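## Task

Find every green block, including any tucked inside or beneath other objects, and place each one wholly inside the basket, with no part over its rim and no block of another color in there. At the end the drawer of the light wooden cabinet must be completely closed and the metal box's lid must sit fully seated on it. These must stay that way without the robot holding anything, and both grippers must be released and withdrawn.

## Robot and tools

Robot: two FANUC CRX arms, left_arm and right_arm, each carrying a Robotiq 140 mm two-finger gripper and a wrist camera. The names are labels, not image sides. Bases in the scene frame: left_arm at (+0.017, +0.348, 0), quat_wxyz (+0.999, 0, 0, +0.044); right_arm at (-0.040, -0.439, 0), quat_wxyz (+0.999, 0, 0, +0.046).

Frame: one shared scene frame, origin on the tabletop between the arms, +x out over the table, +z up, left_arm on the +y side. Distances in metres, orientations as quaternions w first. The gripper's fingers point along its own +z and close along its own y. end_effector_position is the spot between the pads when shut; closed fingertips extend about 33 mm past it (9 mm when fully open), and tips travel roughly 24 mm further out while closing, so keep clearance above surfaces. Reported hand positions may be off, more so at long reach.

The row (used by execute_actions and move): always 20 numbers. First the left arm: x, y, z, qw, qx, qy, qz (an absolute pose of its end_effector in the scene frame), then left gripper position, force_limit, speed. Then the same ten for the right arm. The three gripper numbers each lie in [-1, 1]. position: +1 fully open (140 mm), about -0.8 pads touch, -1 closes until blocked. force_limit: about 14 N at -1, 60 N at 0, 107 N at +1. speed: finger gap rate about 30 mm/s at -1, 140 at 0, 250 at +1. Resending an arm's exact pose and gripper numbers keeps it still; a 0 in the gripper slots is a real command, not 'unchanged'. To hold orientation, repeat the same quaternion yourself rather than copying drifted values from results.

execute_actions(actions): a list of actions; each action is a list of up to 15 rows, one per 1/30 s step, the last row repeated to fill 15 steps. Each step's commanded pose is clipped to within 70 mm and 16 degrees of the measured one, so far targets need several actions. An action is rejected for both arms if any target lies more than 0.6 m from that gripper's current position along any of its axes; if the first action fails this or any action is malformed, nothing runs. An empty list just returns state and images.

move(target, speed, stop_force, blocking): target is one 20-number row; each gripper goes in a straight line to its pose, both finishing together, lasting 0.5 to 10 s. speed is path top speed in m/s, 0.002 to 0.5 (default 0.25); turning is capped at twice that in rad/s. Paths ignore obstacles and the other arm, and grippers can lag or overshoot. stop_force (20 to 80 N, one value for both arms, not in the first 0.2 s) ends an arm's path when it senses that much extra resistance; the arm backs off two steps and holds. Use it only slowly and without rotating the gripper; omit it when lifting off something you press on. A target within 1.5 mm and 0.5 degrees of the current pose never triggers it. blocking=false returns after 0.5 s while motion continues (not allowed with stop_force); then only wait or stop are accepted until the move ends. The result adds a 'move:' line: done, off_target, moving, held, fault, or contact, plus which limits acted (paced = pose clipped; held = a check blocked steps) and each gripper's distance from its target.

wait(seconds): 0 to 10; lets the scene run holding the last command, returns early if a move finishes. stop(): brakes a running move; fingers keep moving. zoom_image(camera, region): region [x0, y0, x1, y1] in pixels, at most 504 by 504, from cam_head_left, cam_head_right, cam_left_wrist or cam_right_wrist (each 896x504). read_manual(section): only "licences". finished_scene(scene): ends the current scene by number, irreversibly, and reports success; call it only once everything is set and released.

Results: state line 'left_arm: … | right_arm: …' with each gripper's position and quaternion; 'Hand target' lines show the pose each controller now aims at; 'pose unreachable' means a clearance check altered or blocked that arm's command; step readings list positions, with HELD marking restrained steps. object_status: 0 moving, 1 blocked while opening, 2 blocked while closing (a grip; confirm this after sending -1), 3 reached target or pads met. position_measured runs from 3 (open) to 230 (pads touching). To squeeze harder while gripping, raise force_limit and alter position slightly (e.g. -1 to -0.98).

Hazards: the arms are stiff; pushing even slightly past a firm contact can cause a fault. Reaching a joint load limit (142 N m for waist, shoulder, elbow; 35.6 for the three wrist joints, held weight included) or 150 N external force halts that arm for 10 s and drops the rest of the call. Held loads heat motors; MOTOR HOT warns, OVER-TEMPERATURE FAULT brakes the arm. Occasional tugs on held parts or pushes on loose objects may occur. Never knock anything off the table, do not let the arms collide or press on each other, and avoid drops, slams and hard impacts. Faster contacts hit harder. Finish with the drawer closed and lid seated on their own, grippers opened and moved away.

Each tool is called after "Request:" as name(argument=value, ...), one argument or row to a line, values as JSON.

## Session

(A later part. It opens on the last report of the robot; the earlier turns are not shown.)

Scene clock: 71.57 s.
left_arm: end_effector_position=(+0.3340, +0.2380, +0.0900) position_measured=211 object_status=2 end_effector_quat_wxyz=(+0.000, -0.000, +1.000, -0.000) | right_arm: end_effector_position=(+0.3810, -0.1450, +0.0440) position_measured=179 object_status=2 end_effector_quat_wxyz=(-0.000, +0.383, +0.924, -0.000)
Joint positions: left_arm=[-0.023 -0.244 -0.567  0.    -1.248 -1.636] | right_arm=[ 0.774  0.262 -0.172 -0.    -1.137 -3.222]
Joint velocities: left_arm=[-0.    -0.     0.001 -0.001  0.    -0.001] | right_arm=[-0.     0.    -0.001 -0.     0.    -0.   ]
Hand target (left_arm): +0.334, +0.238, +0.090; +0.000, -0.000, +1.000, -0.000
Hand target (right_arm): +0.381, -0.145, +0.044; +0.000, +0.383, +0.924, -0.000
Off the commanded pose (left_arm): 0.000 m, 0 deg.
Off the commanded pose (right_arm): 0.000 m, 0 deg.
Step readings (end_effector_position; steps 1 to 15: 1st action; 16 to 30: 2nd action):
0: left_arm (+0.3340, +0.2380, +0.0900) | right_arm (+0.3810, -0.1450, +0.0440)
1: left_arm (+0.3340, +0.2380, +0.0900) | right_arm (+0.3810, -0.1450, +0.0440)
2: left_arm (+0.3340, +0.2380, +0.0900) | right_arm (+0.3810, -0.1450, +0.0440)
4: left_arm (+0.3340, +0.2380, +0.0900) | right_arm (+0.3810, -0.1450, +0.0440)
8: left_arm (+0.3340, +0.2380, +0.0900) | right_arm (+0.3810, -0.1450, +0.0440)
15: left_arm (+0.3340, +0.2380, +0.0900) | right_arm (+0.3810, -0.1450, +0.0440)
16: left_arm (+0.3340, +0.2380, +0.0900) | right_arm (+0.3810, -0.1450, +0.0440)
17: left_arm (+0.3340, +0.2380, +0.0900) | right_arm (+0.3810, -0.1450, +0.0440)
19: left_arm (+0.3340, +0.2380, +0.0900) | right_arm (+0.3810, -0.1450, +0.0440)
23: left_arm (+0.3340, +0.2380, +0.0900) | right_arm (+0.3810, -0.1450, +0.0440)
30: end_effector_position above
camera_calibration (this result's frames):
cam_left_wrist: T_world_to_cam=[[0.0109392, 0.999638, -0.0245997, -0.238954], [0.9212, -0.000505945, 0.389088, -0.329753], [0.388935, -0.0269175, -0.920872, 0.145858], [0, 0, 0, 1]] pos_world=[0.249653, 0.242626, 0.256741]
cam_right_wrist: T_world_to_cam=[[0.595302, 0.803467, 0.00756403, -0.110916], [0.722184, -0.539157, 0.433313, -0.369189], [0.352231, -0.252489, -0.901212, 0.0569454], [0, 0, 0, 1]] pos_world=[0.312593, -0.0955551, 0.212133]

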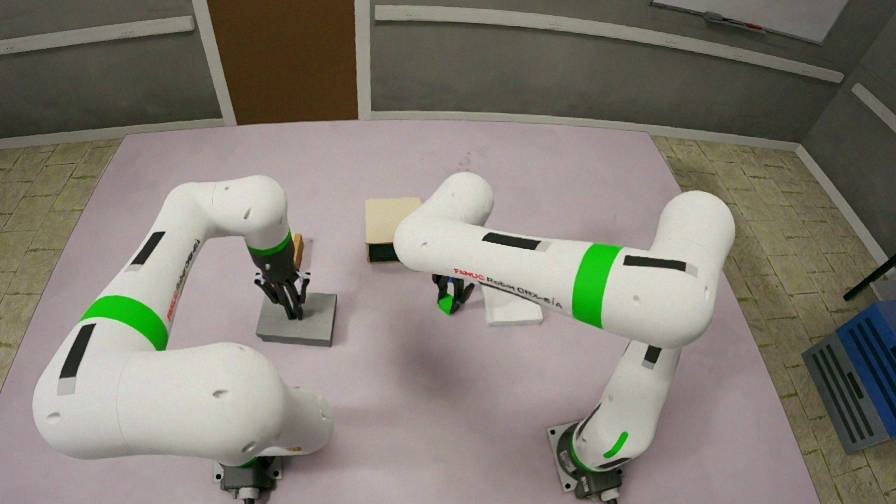

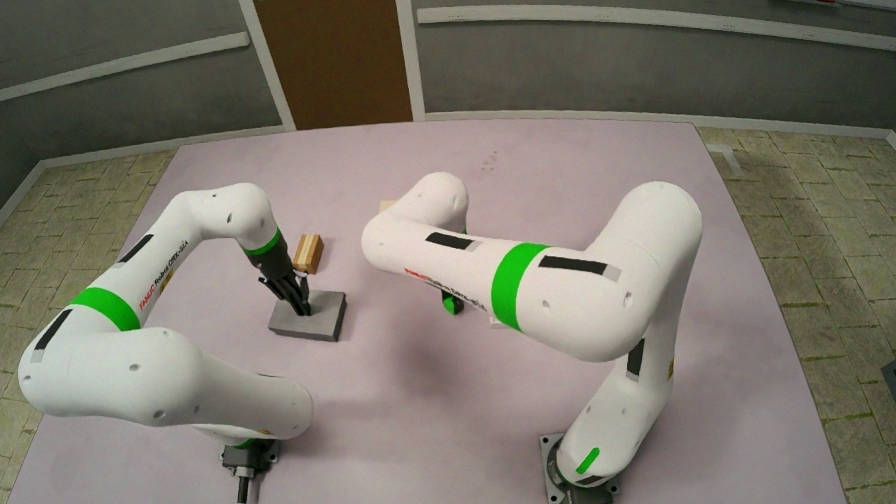

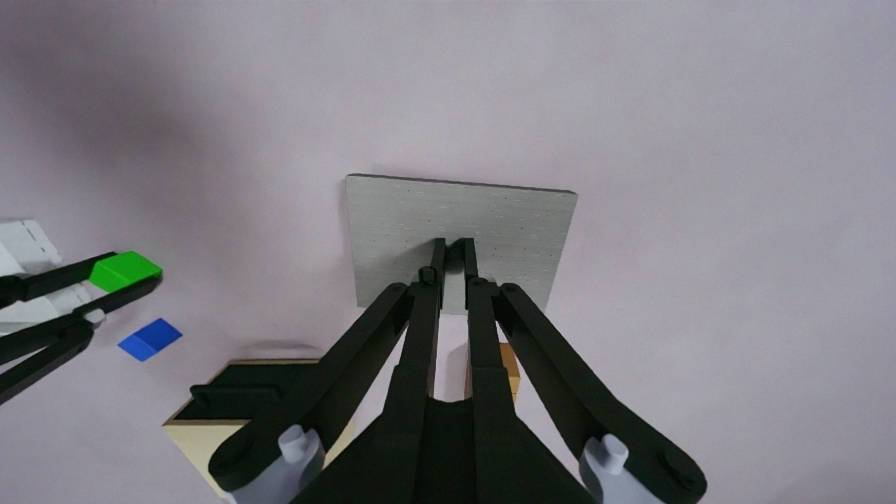

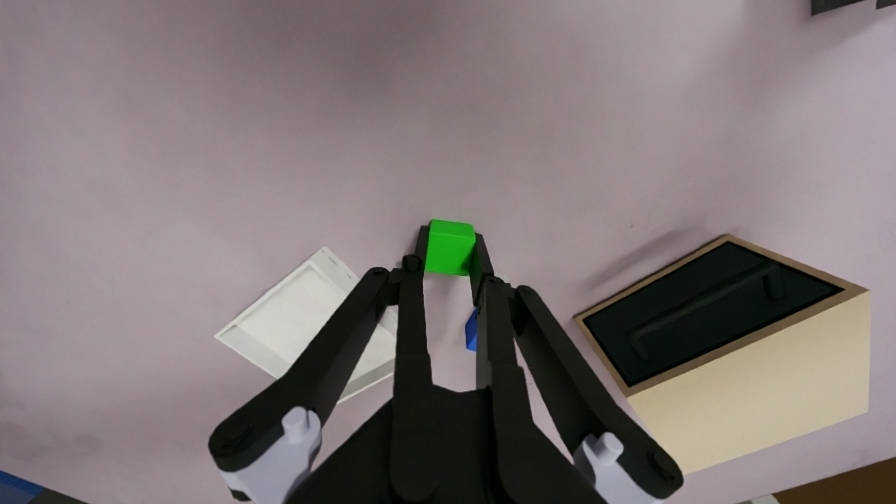

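Request:
move(
  target=[0.334,0.238,0.15,0,0,1,0,-1,0.3,0, 0.381,-0.145,0.12,0,0.383,0.924,0,-1,0,0],
  speed=0.12,
)

Request:
move(
  target=[0.334,0.445,0.12,0,0,1,0,-1,0.3,0, 0.355,-0.34,0.12,0,0,1,0,-1,0,0],
  speed=0.2,
)

Request:
move(
  target=[0.334,0.445,0.05,0,0,1,0,-1,0.3,0, 0.355,-0.34,0.056,0,0,1,0,-1,0,0],
  speed=0.05,
  stop_force=20,
)

Scene clock: 89.93 s.
left_arm: end_effector_position=(+0.3340, +0.2379, +0.1500) position_measured=211 object_status=2 end_effector_quat_wxyz=(-0.000, +0.000, +1.000, -0.000) | right_arm: end_effector_position=(+0.3810, -0.1451, +0.1200) position_measured=179 object_status=2 end_effector_quat_wxyz=(+0.000, +0.383, +0.924, -0.000)
Joint positions: left_arm=[-0.023 -0.285 -0.453  0.    -1.403 -1.636] | right_arm=[ 0.774  0.198 -0.062  0.    -1.311 -3.222]
Joint velocities: left_arm=[ 0.    -0.    -0.    -0.    -0.001  0.   ] | right_arm=[ 0.001 -0.     0.    -0.    -0.001 -0.001]
Hand target (left_arm): +0.334, +0.238, +0.150; +0.000, +0.000, +1.000, -0.000
Hand target (right_arm): +0.381, -0.145, +0.120; -0.000, +0.383, +0.924, +0.000
Off the commanded pose (left_arm): 0.000 m, 0 deg.
Off the commanded pose (right_arm): 0.000 m, 0 deg.
move: done
camera_calibration (this result's frames):
cam_left_wrist: T_world_to_cam=[[0.0111575, 0.999633, -0.0246765, -0.23751], [0.921211, -0.000677967, 0.389062, -0.353026], [0.388902, -0.0270732, -0.920881, 0.201157], [0, 0, 0, 1]] pos_world=[0.249632, 0.242629, 0.31673]
cam_right_wrist: T_world_to_cam=[[0.595098, 0.803617, 0.00755032, -0.111303], [0.722304, -0.538956, 0.433362, -0.402168], [0.352327, -0.25244, -0.901188, 0.125425], [0, 0, 0, 1]] pos_world=[0.312534, -0.0956435, 0.288157]

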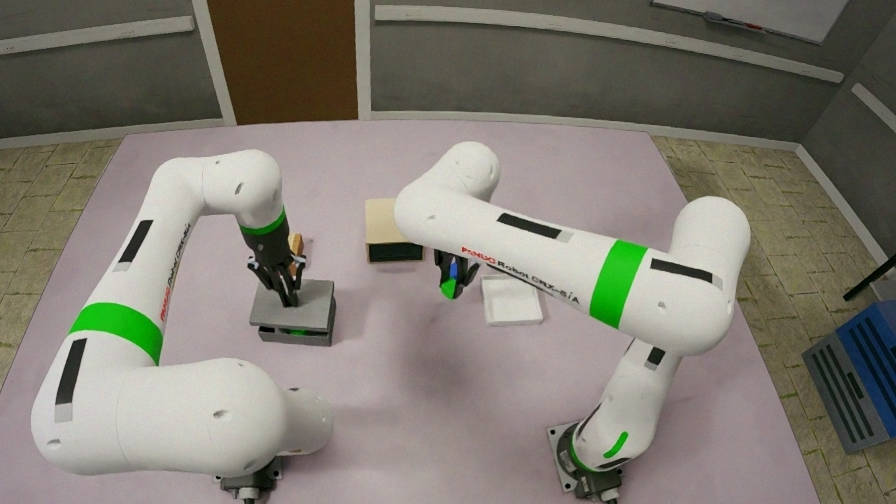

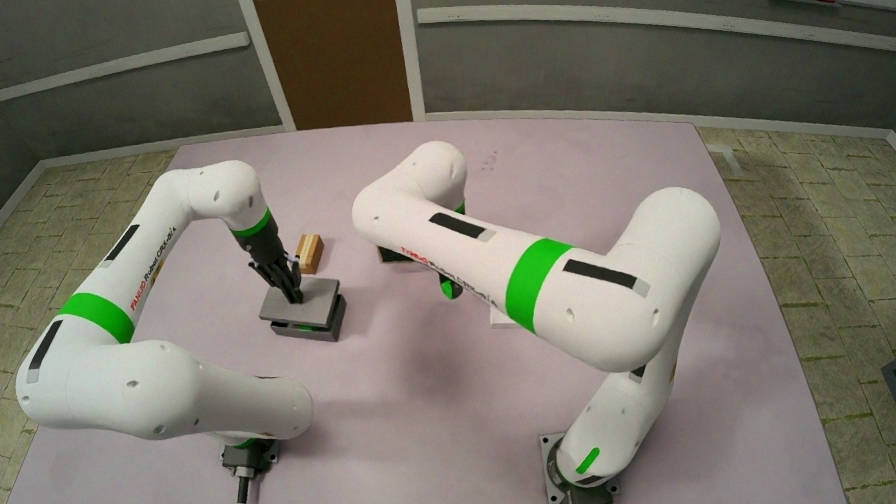

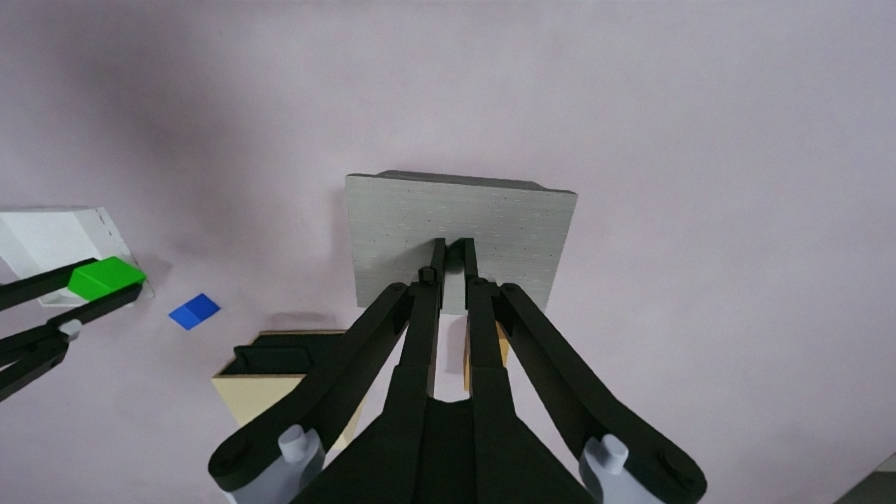

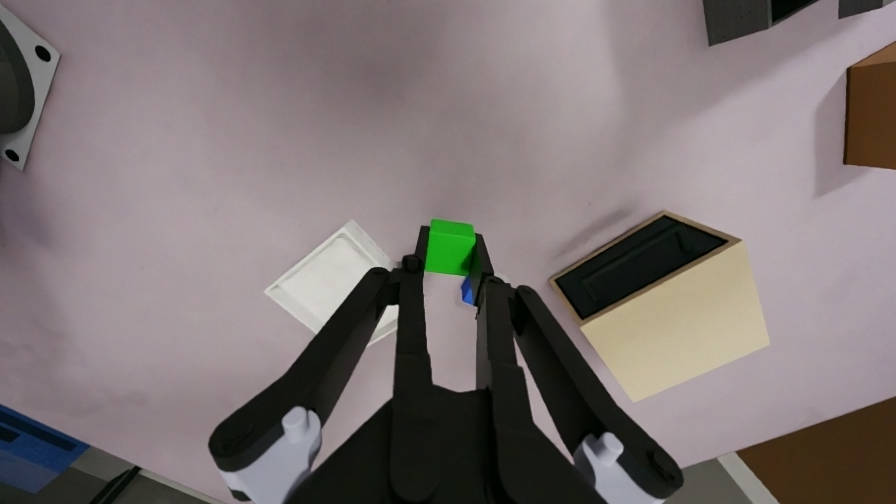

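Scene clock: 92.27 s.
left_arm: end_effector_position=(+0.3342, +0.4445, +0.1200) position_measured=211 object_status=2 end_effector_quat_wxyz=(+0.001, -0.000, +1.000, -0.001) | right_arm: end_effector_position=(+0.3558, -0.3402, +0.1199) position_measured=179 object_status=2 end_effector_quat_wxyz=(+0.000, +0.000, +1.000, -0.000)
Joint positions: left_arm=[ 0.614 -0.28  -0.521  0.002 -1.329 -2.273] | right_arm=[ 0.477 -0.067 -0.345  0.001 -1.293 -2.14 ]
Joint velocities: left_arm=[ 0.     0.    -0.001  0.     0.     0.001] | right_arm=[-0.001 -0.001  0.    -0.     0.001  0.   ]
Hand target (left_arm): +0.334, +0.445, +0.120; +0.001, -0.000, +1.000, -0.001
Hand target (right_arm): +0.356, -0.340, +0.120; +0.000, +0.000, +1.000, -0.000
Off the commanded pose (left_arm): 0.001 m, 0 deg.
Off the commanded pose (right_arm): 0.001 m, 0 deg.
move: done
camera_calibration (this result's frames):
cam_left_wrist: T_world_to_cam=[[0.0109703, 0.999611, -0.025629, -0.44454], [0.920665, -0.000095589, 0.390354, -0.341616], [0.3902, -0.027878, -0.920308, 0.178914], [0, 0, 0, 1]] pos_world=[0.249579, 0.449322, 0.286614]
cam_right_wrist: T_world_to_cam=[[-0.147647, 0.989015, 0.00708485, 0.387879], [0.891551, 0.129989, 0.433865, -0.321844], [0.428178, 0.0703752, -0.90095, 0.167701], [0, 0, 0, 1]] pos_world=[0.272404, -0.353584, 0.287979]

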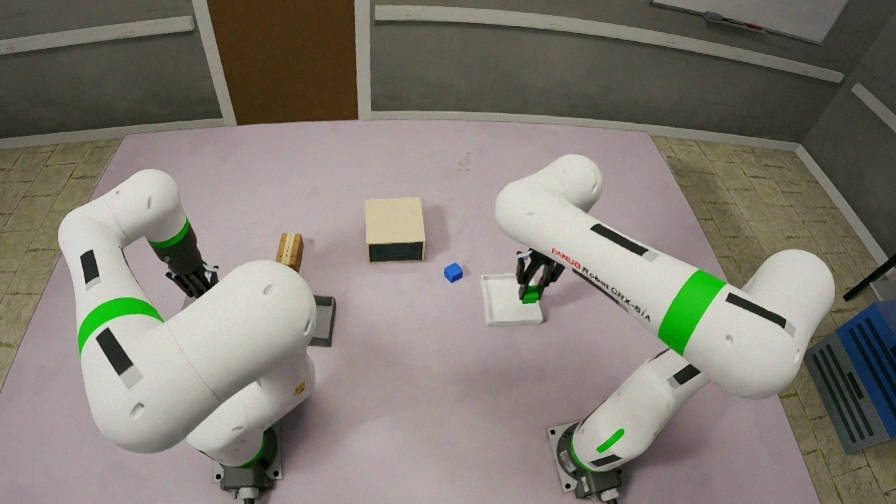

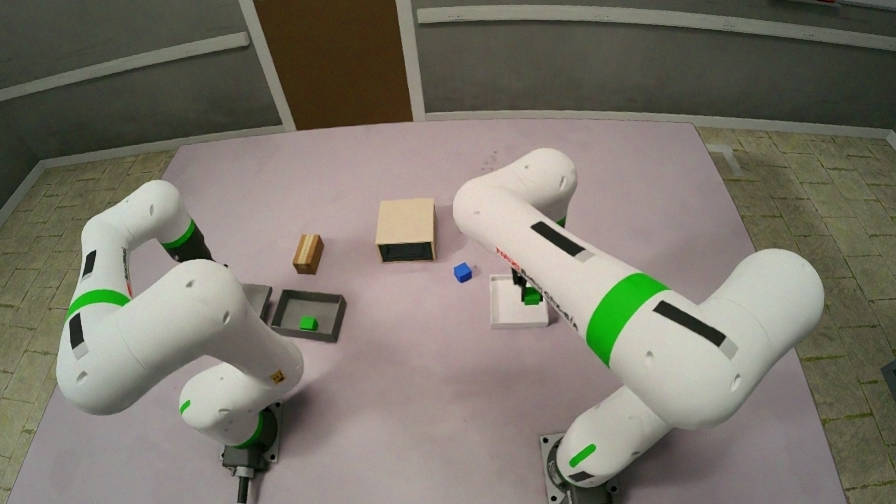

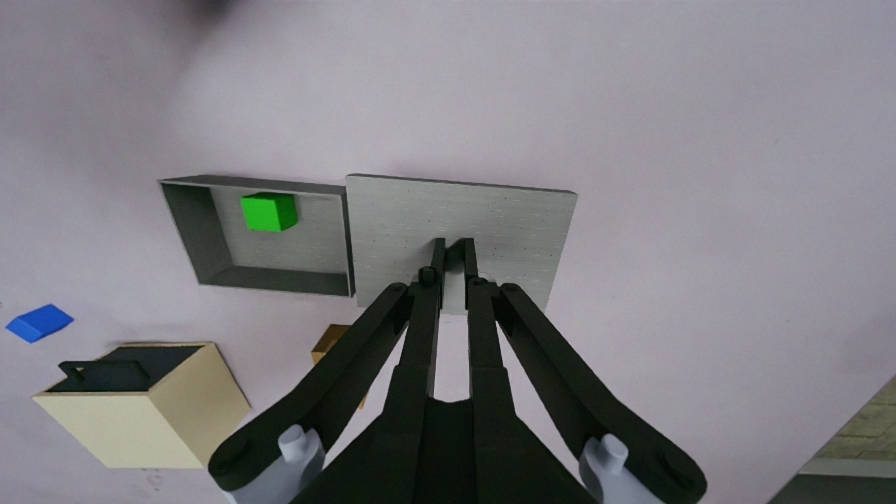

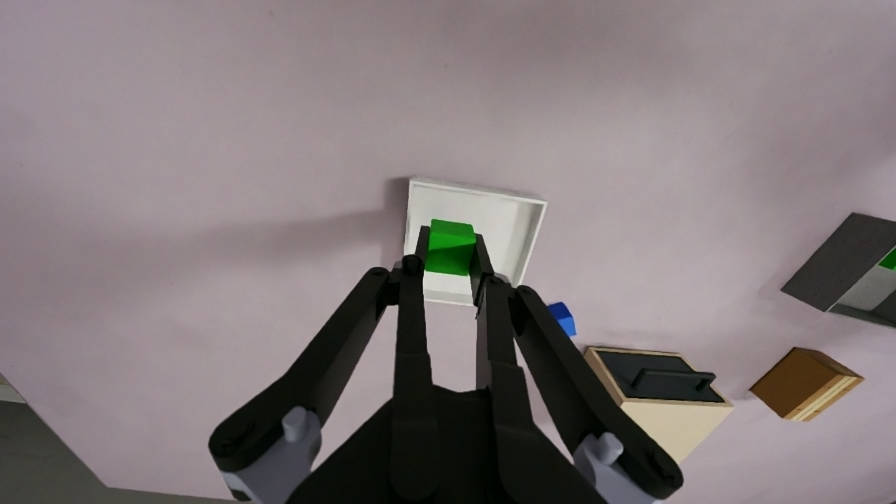

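Scene clock: 94.03 s.
left_arm: end_effector_position=(+0.3339, +0.4449, +0.0556) position_measured=211 object_status=2 end_effector_quat_wxyz=(-0.000, -0.000, +1.000, -0.000) | right_arm: end_effector_position=(+0.3551, -0.3400, +0.0560) position_measured=179 object_status=2 end_effector_quat_wxyz=(+0.000, +0.000, +1.000, -0.000)
Joint positions: left_arm=[ 0.614 -0.219 -0.633 -0.    -1.157 -2.272] | right_arm=[ 0.478 -0.009 -0.448  0.    -1.133 -2.141]
Joint velocities: left_arm=[ 0.    -0.002  0.001  0.003  0.    -0.002] | right_arm=[ 0.    -0.001  0.    -0.    -0.     0.   ]
Hand target (left_arm): +0.334, +0.445, +0.056; +0.000, -0.000, +1.000, -0.000
Hand target (right_arm): +0.355, -0.340, +0.056; +0.000, +0.000, +1.000, -0.000
Off the commanded pose (left_arm): 0.006 m, 0 deg.
Off the commanded pose (right_arm): 0.000 m, 0 deg.
move: contact (left_arm)
camera_calibration (this result's frames):
cam_left_wrist: T_world_to_cam=[[0.0107788, 0.999639, -0.0245935, -0.446643], [0.921286, -0.000366425, 0.388886, -0.316231], [0.388736, -0.0268494, -0.920958, 0.119823], [0, 0, 0, 1]] pos_world=[0.249574, 0.449583, 0.222345]
cam_right_wrist: T_world_to_cam=[[-0.147437, 0.989042, 0.00756709, 0.387902], [0.89186, 0.129635, 0.433337, -0.293665], [0.427607, 0.0706388, -0.9012, 0.110758], [0, 0, 0, 1]] pos_world=[0.271738, -0.353407, 0.224135]

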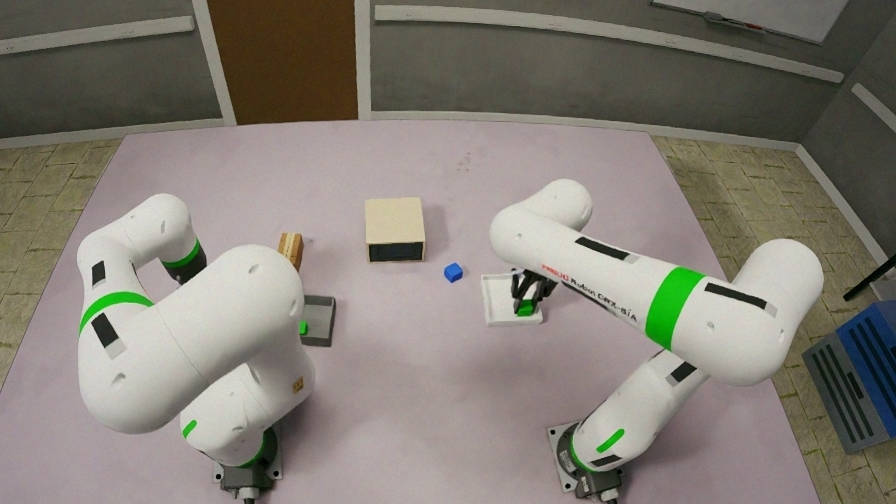

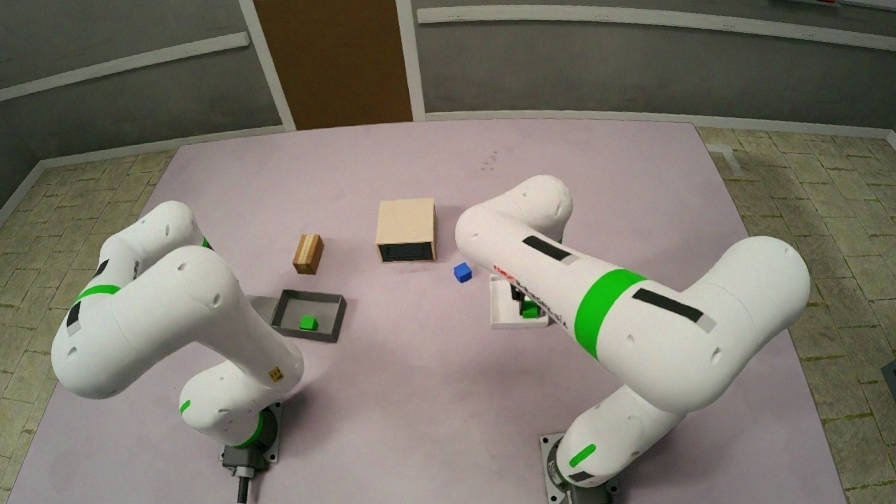

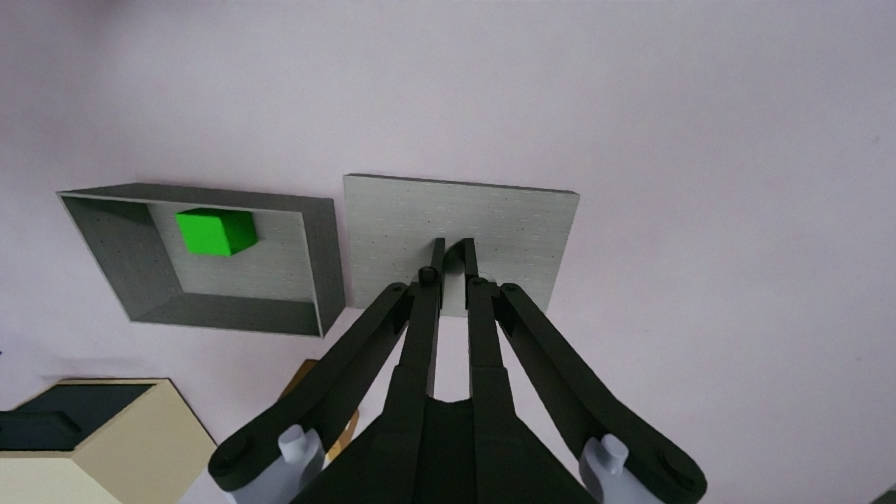

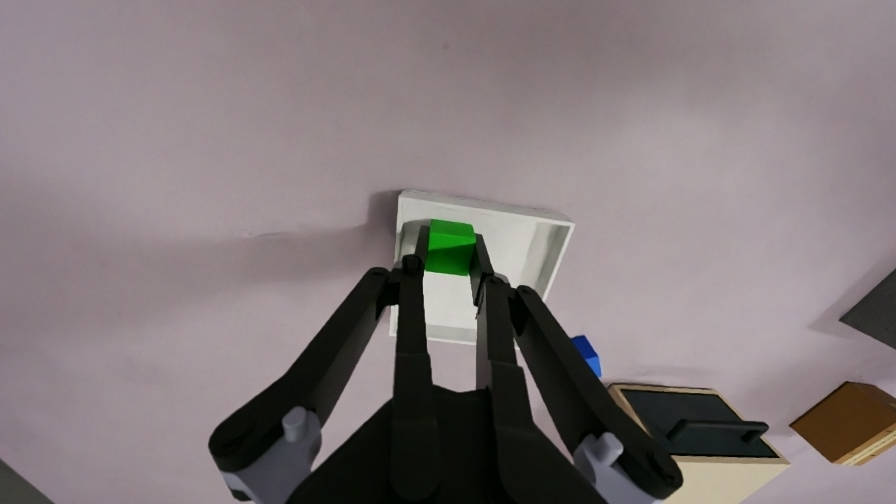

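Request:
execute_actions(
  actions=[
    [[0.334,0.445,0.057,0,0,1,0,-0.1,0,0, 0.355,-0.34,0.056,0,0,1,0,-0.25,0,0]],
  ],
)

Request:
move(
  target=[0.334,0.445,0.12,0,0,1,0,-0.1,0,0, 0.355,-0.34,0.13,0,0,1,0,-0.25,0,0],
  speed=0.15,
)

Request:
move(
  target=[0.308,0.242,0.12,0,0,1,0,-0.1,0,0, 0.50,-0.025,0.16,0,-0.7071,0.7071,0,-0.45,0,0],
  speed=0.3,
)

Scene clock: 112.60 s.
left_arm: end_effector_position=(+0.3340, +0.4450, +0.0570) position_measured=141 object_status=0 end_effector_quat_wxyz=(+0.000, -0.000, +1.000, -0.000) | right_arm: end_effector_position=(+0.3550, -0.3400, +0.0559) position_measured=160 object_status=3 end_effector_quat_wxyz=(-0.000, -0.000, +1.000, -0.000)
Joint positions: left_arm=[ 0.614 -0.22  -0.631  0.    -1.16  -2.273] | right_arm=[ 0.478 -0.009 -0.448  0.    -1.133 -2.141]
Joint velocities: left_arm=[-0.     0.    -0.002  0.     0.    -0.001] | right_arm=[ 0.001  0.     0.    -0.     0.001  0.   ]
Hand target (left_arm): +0.334, +0.445, +0.057; +0.000, +0.000, +1.000, -0.000
Hand target (right_arm): +0.355, -0.340, +0.056; -0.000, -0.000, +1.000, -0.000
Off the commanded pose (left_arm): 0.000 m, 0 deg.
Off the commanded pose (right_arm): 0.000 m, 0 deg.
Step readings (end_effector_position):
0: left_arm (+0.3340, +0.4450, +0.0557) | right_arm (+0.3551, -0.3400, +0.0560)
1: left_arm (+0.3339, +0.4450, +0.0558) | right_arm (+0.3551, -0.3400, +0.0560)
2: left_arm (+0.3340, +0.4450, +0.0565) | right_arm (+0.3550, -0.3400, +0.0560)
4: left_arm (+0.3340, +0.4450, +0.0570) | right_arm (+0.3550, -0.3400, +0.0559)
8: left_arm (+0.3340, +0.4450, +0.0570) | right_arm (+0.3550, -0.3400, +0.0559)
15: end_effector_position above
camera_calibration (this result's frames):
cam_left_wrist: T_world_to_cam=[[0.0108961, 0.999639, -0.0245483, -0.446717], [0.92118, -0.000484796, 0.389136, -0.316822], [0.388984, -0.0268534, -0.920853, 0.120993], [0, 0, 0, 1]] pos_world=[0.249653, 0.449651, 0.223737]
cam_right_wrist: T_world_to_cam=[[-0.147688, 0.989006, 0.00746654, 0.388025], [0.891864, 0.129911, 0.433245, -0.293501], [0.427512, 0.0706442, -0.901245, 0.110777], [0, 0, 0, 1]] pos_world=[0.271711, -0.353456, 0.224098]

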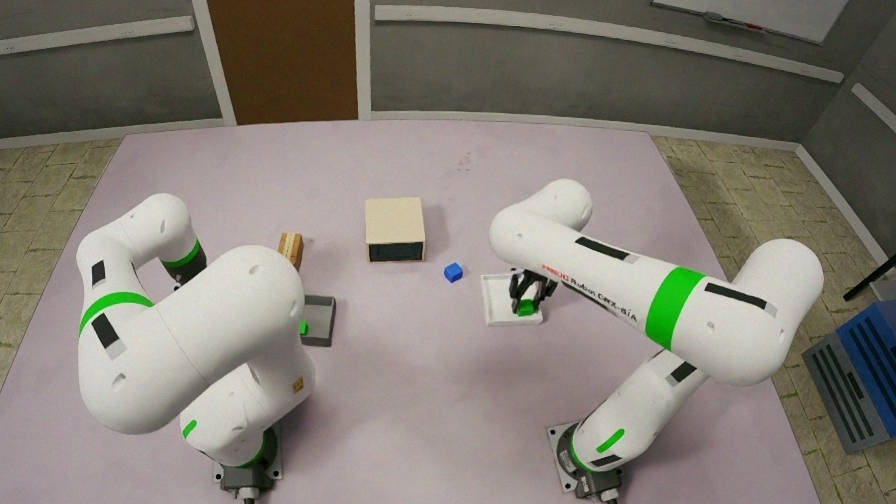

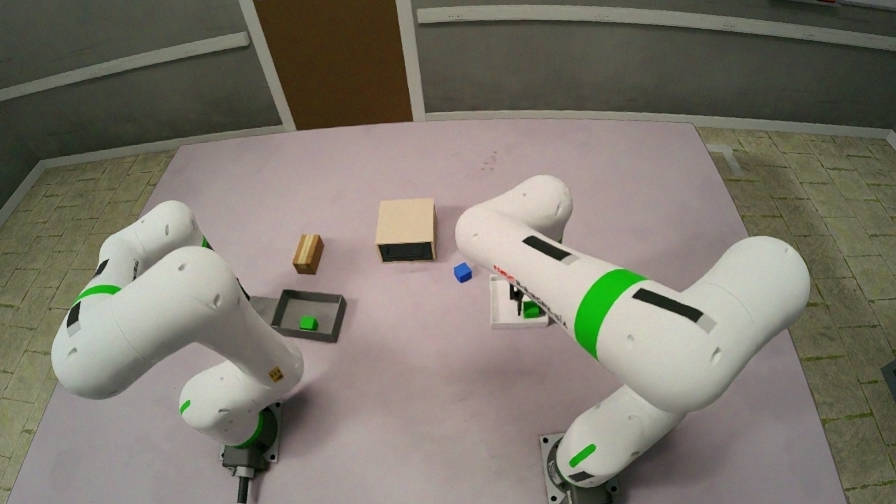

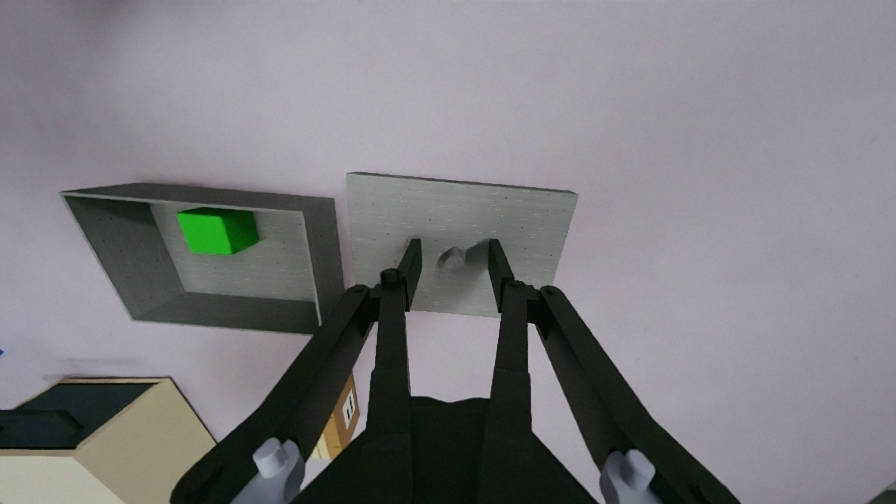

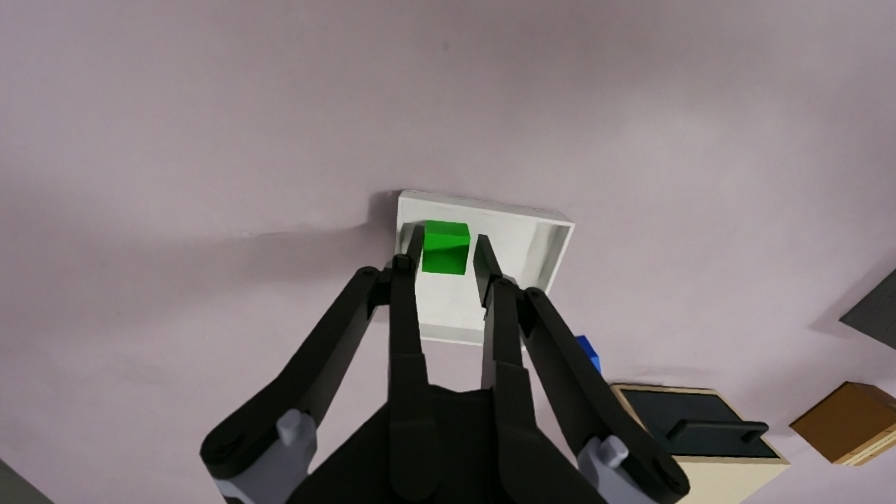

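Scene clock: 113.43 s.
left_arm: end_effector_position=(+0.3340, +0.4449, +0.1200) position_measured=141 object_status=3 end_effector_quat_wxyz=(+0.000, +0.000, +1.000, -0.000) | right_arm: end_effector_position=(+0.3550, -0.3401, +0.1300) position_measured=160 object_status=3 end_effector_quat_wxyz=(+0.000, -0.000, +1.000, -0.000)
Joint positions: left_arm=[ 0.614 -0.279 -0.52   0.    -1.33  -2.273] | right_arm=[ 0.478 -0.076 -0.328  0.    -1.319 -2.14 ]
Joint velocities: left_arm=[-0.    -0.     0.002 -0.    -0.    -0.001] | right_arm=[ 0.    -0.     0.001 -0.003 -0.001  0.   ]
Hand target (left_arm): +0.334, +0.445, +0.120; +0.000, +0.000, +1.000, -0.000
Hand target (right_arm): +0.355, -0.340, +0.130; -0.000, -0.000, +1.000, +0.000
Off the commanded pose (left_arm): 0.000 m, 0 deg.
Off the commanded pose (right_arm): 0.000 m, 0 deg.
move: done
camera_calibration (this result's frames):
cam_left_wrist: T_world_to_cam=[[0.0112466, 0.999631, -0.0247248, -0.445142], [0.92115, -0.000736933, 0.389208, -0.341249], [0.389046, -0.0271525, -0.920818, 0.179086], [0, 0, 0, 1]] pos_world=[0.249675, 0.449589, 0.286716]
cam_right_wrist: T_world_to_cam=[[-0.147962, 0.988965, 0.00739494, 0.387631], [0.891789, 0.130183, 0.433318, -0.325419], [0.427574, 0.0707095, -0.901211, 0.177555], [0, 0, 0, 1]] pos_world=[0.271642, -0.353544, 0.298158]

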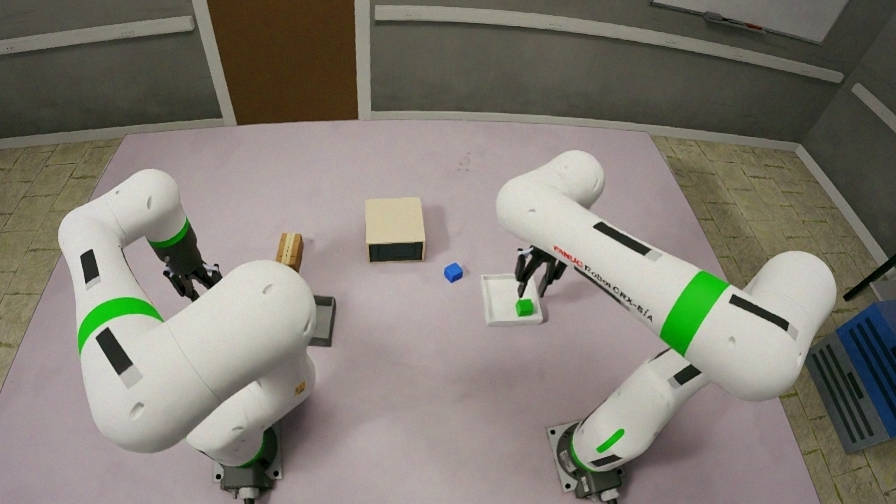

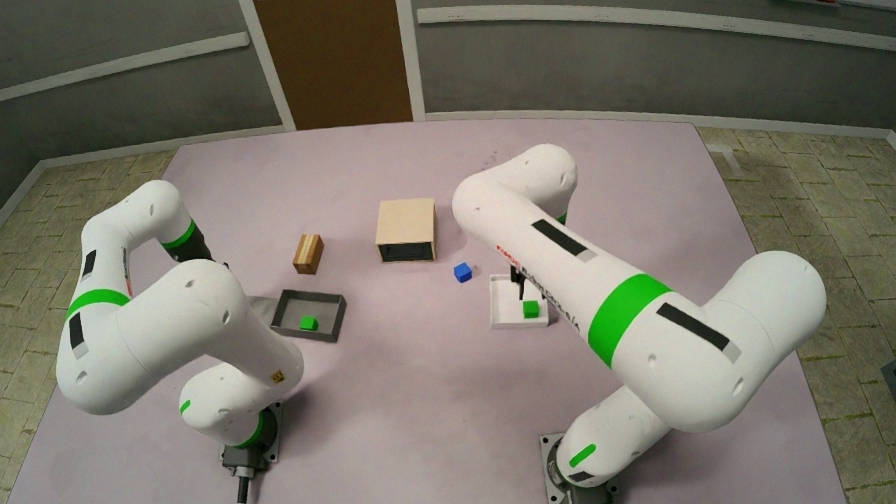

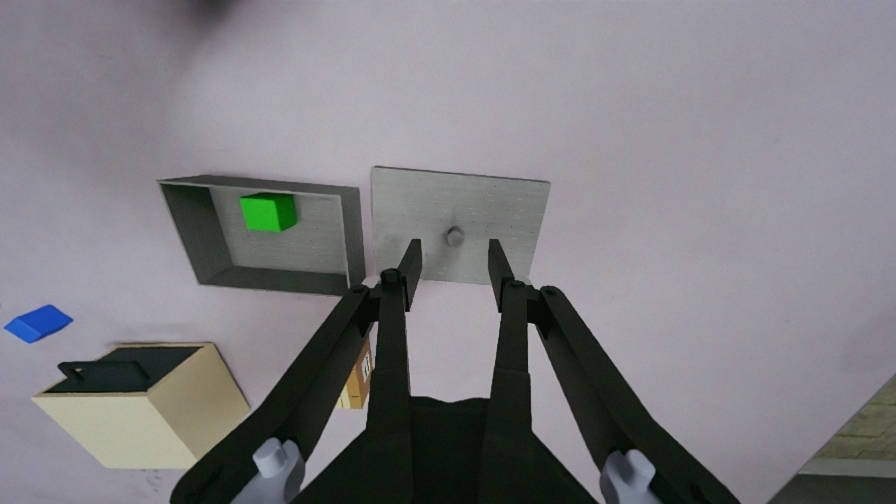

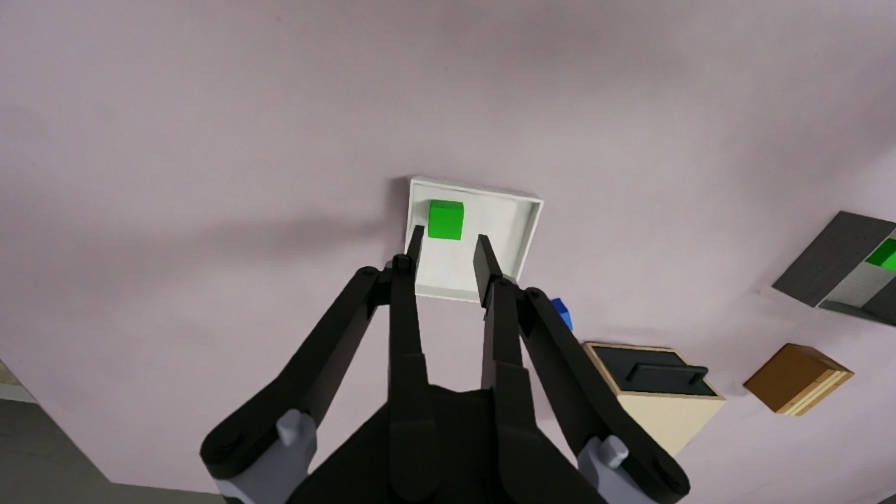

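Scene clock: 116.47 s.
left_arm: end_effector_position=(+0.3079, +0.2424, +0.1200) position_measured=141 object_status=3 end_effector_quat_wxyz=(-0.001, -0.000, +1.000, +0.001) | right_arm: end_effector_position=(+0.4985, -0.0243, +0.1602) position_measured=186 object_status=3 end_effector_quat_wxyz=(-0.000, -0.707, +0.707, +0.000)
Joint positions: left_arm=[-0.003 -0.345 -0.566 -0.001 -1.351 -1.656] | right_arm=[ 0.756  0.616  0.609 -0.001 -1.564 -0.847]
Joint velocities: left_arm=[-0.    -0.     0.001  0.     0.    -0.001] | right_arm=[ 0.     0.001  0.001 -0.     0.    -0.001]
Hand target (left_arm): +0.308, +0.242, +0.120; -0.001, +0.000, +1.000, +0.001
Hand target (right_arm): +0.499, -0.024, +0.160; +0.000, +0.707, -0.707, -0.000
Off the commanded pose (left_arm): 0.000 m, 0 deg.
Off the commanded pose (right_arm): 0.002 m, 0 deg.
move: done
camera_calibration (this result's frames):
cam_left_wrist: T_world_to_cam=[[0.0109554, 0.999667, -0.0233695, -0.242569], [0.92172, -0.00103418, 0.387856, -0.31721], [0.387702, -0.0257892, -0.921424, 0.183928], [0, 0, 0, 1]] pos_world=[0.223727, 0.246903, 0.286839]
cam_right_wrist: T_world_to_cam=[[-0.988909, -0.148293, 0.00822603, 0.487804], [-0.130094, 0.891605, 0.433723, 0.0202453], [-0.0716524, 0.427843, -0.901009, 0.378579], [0, 0, 0, 1]] pos_world=[0.512154, -0.107685, 0.328309]

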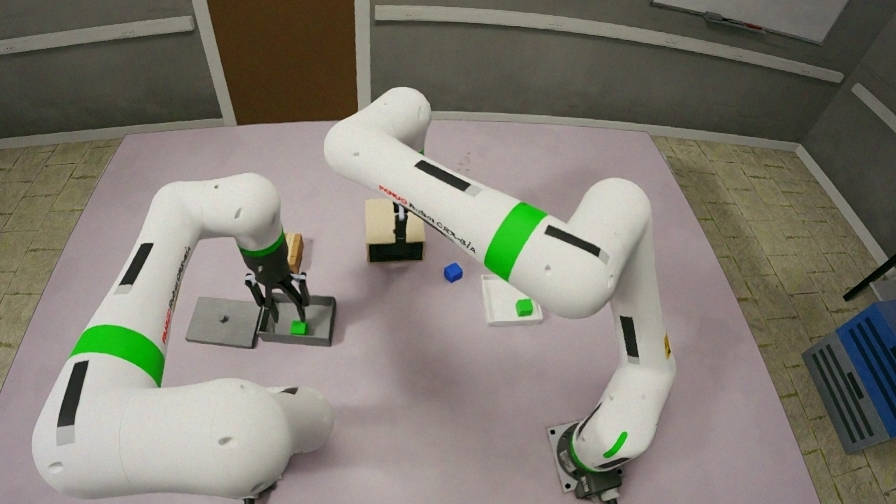

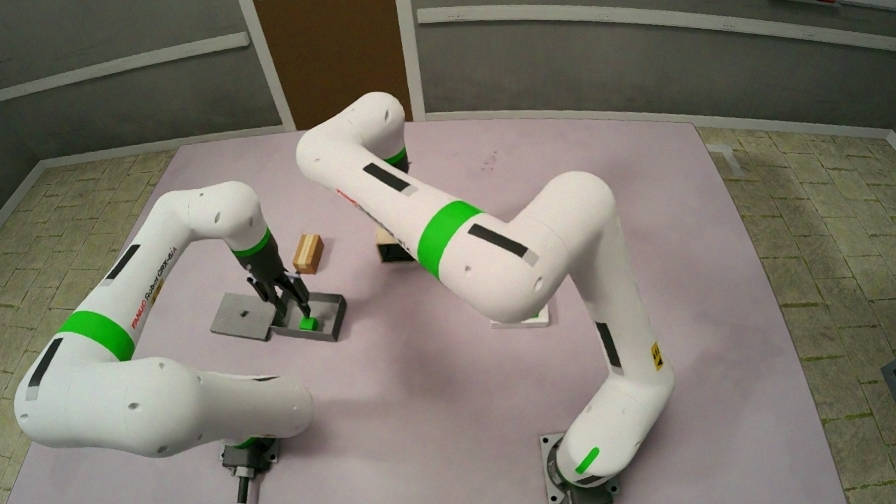

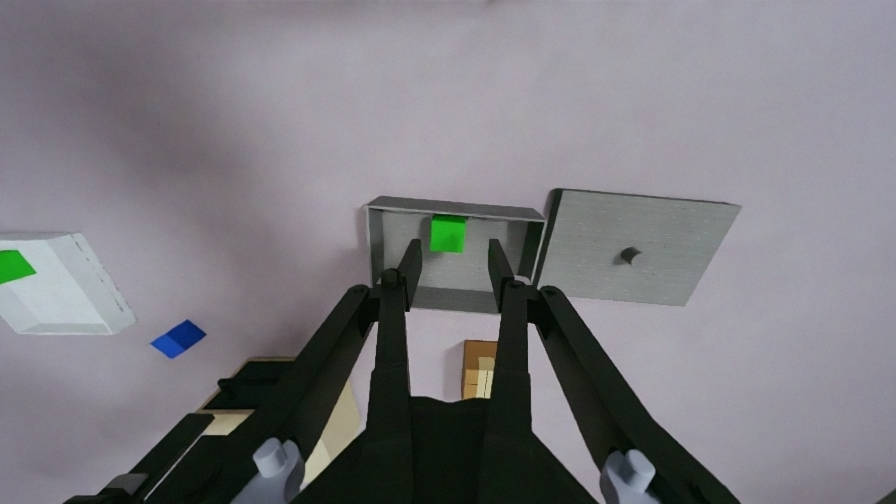

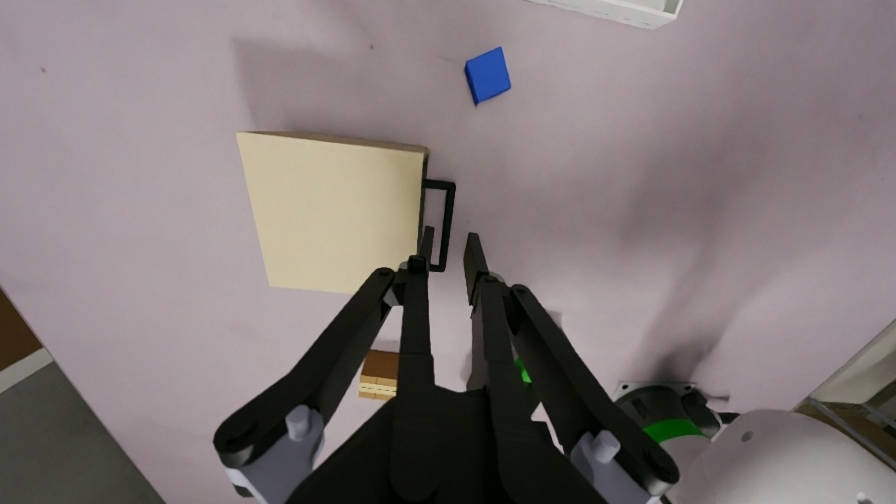

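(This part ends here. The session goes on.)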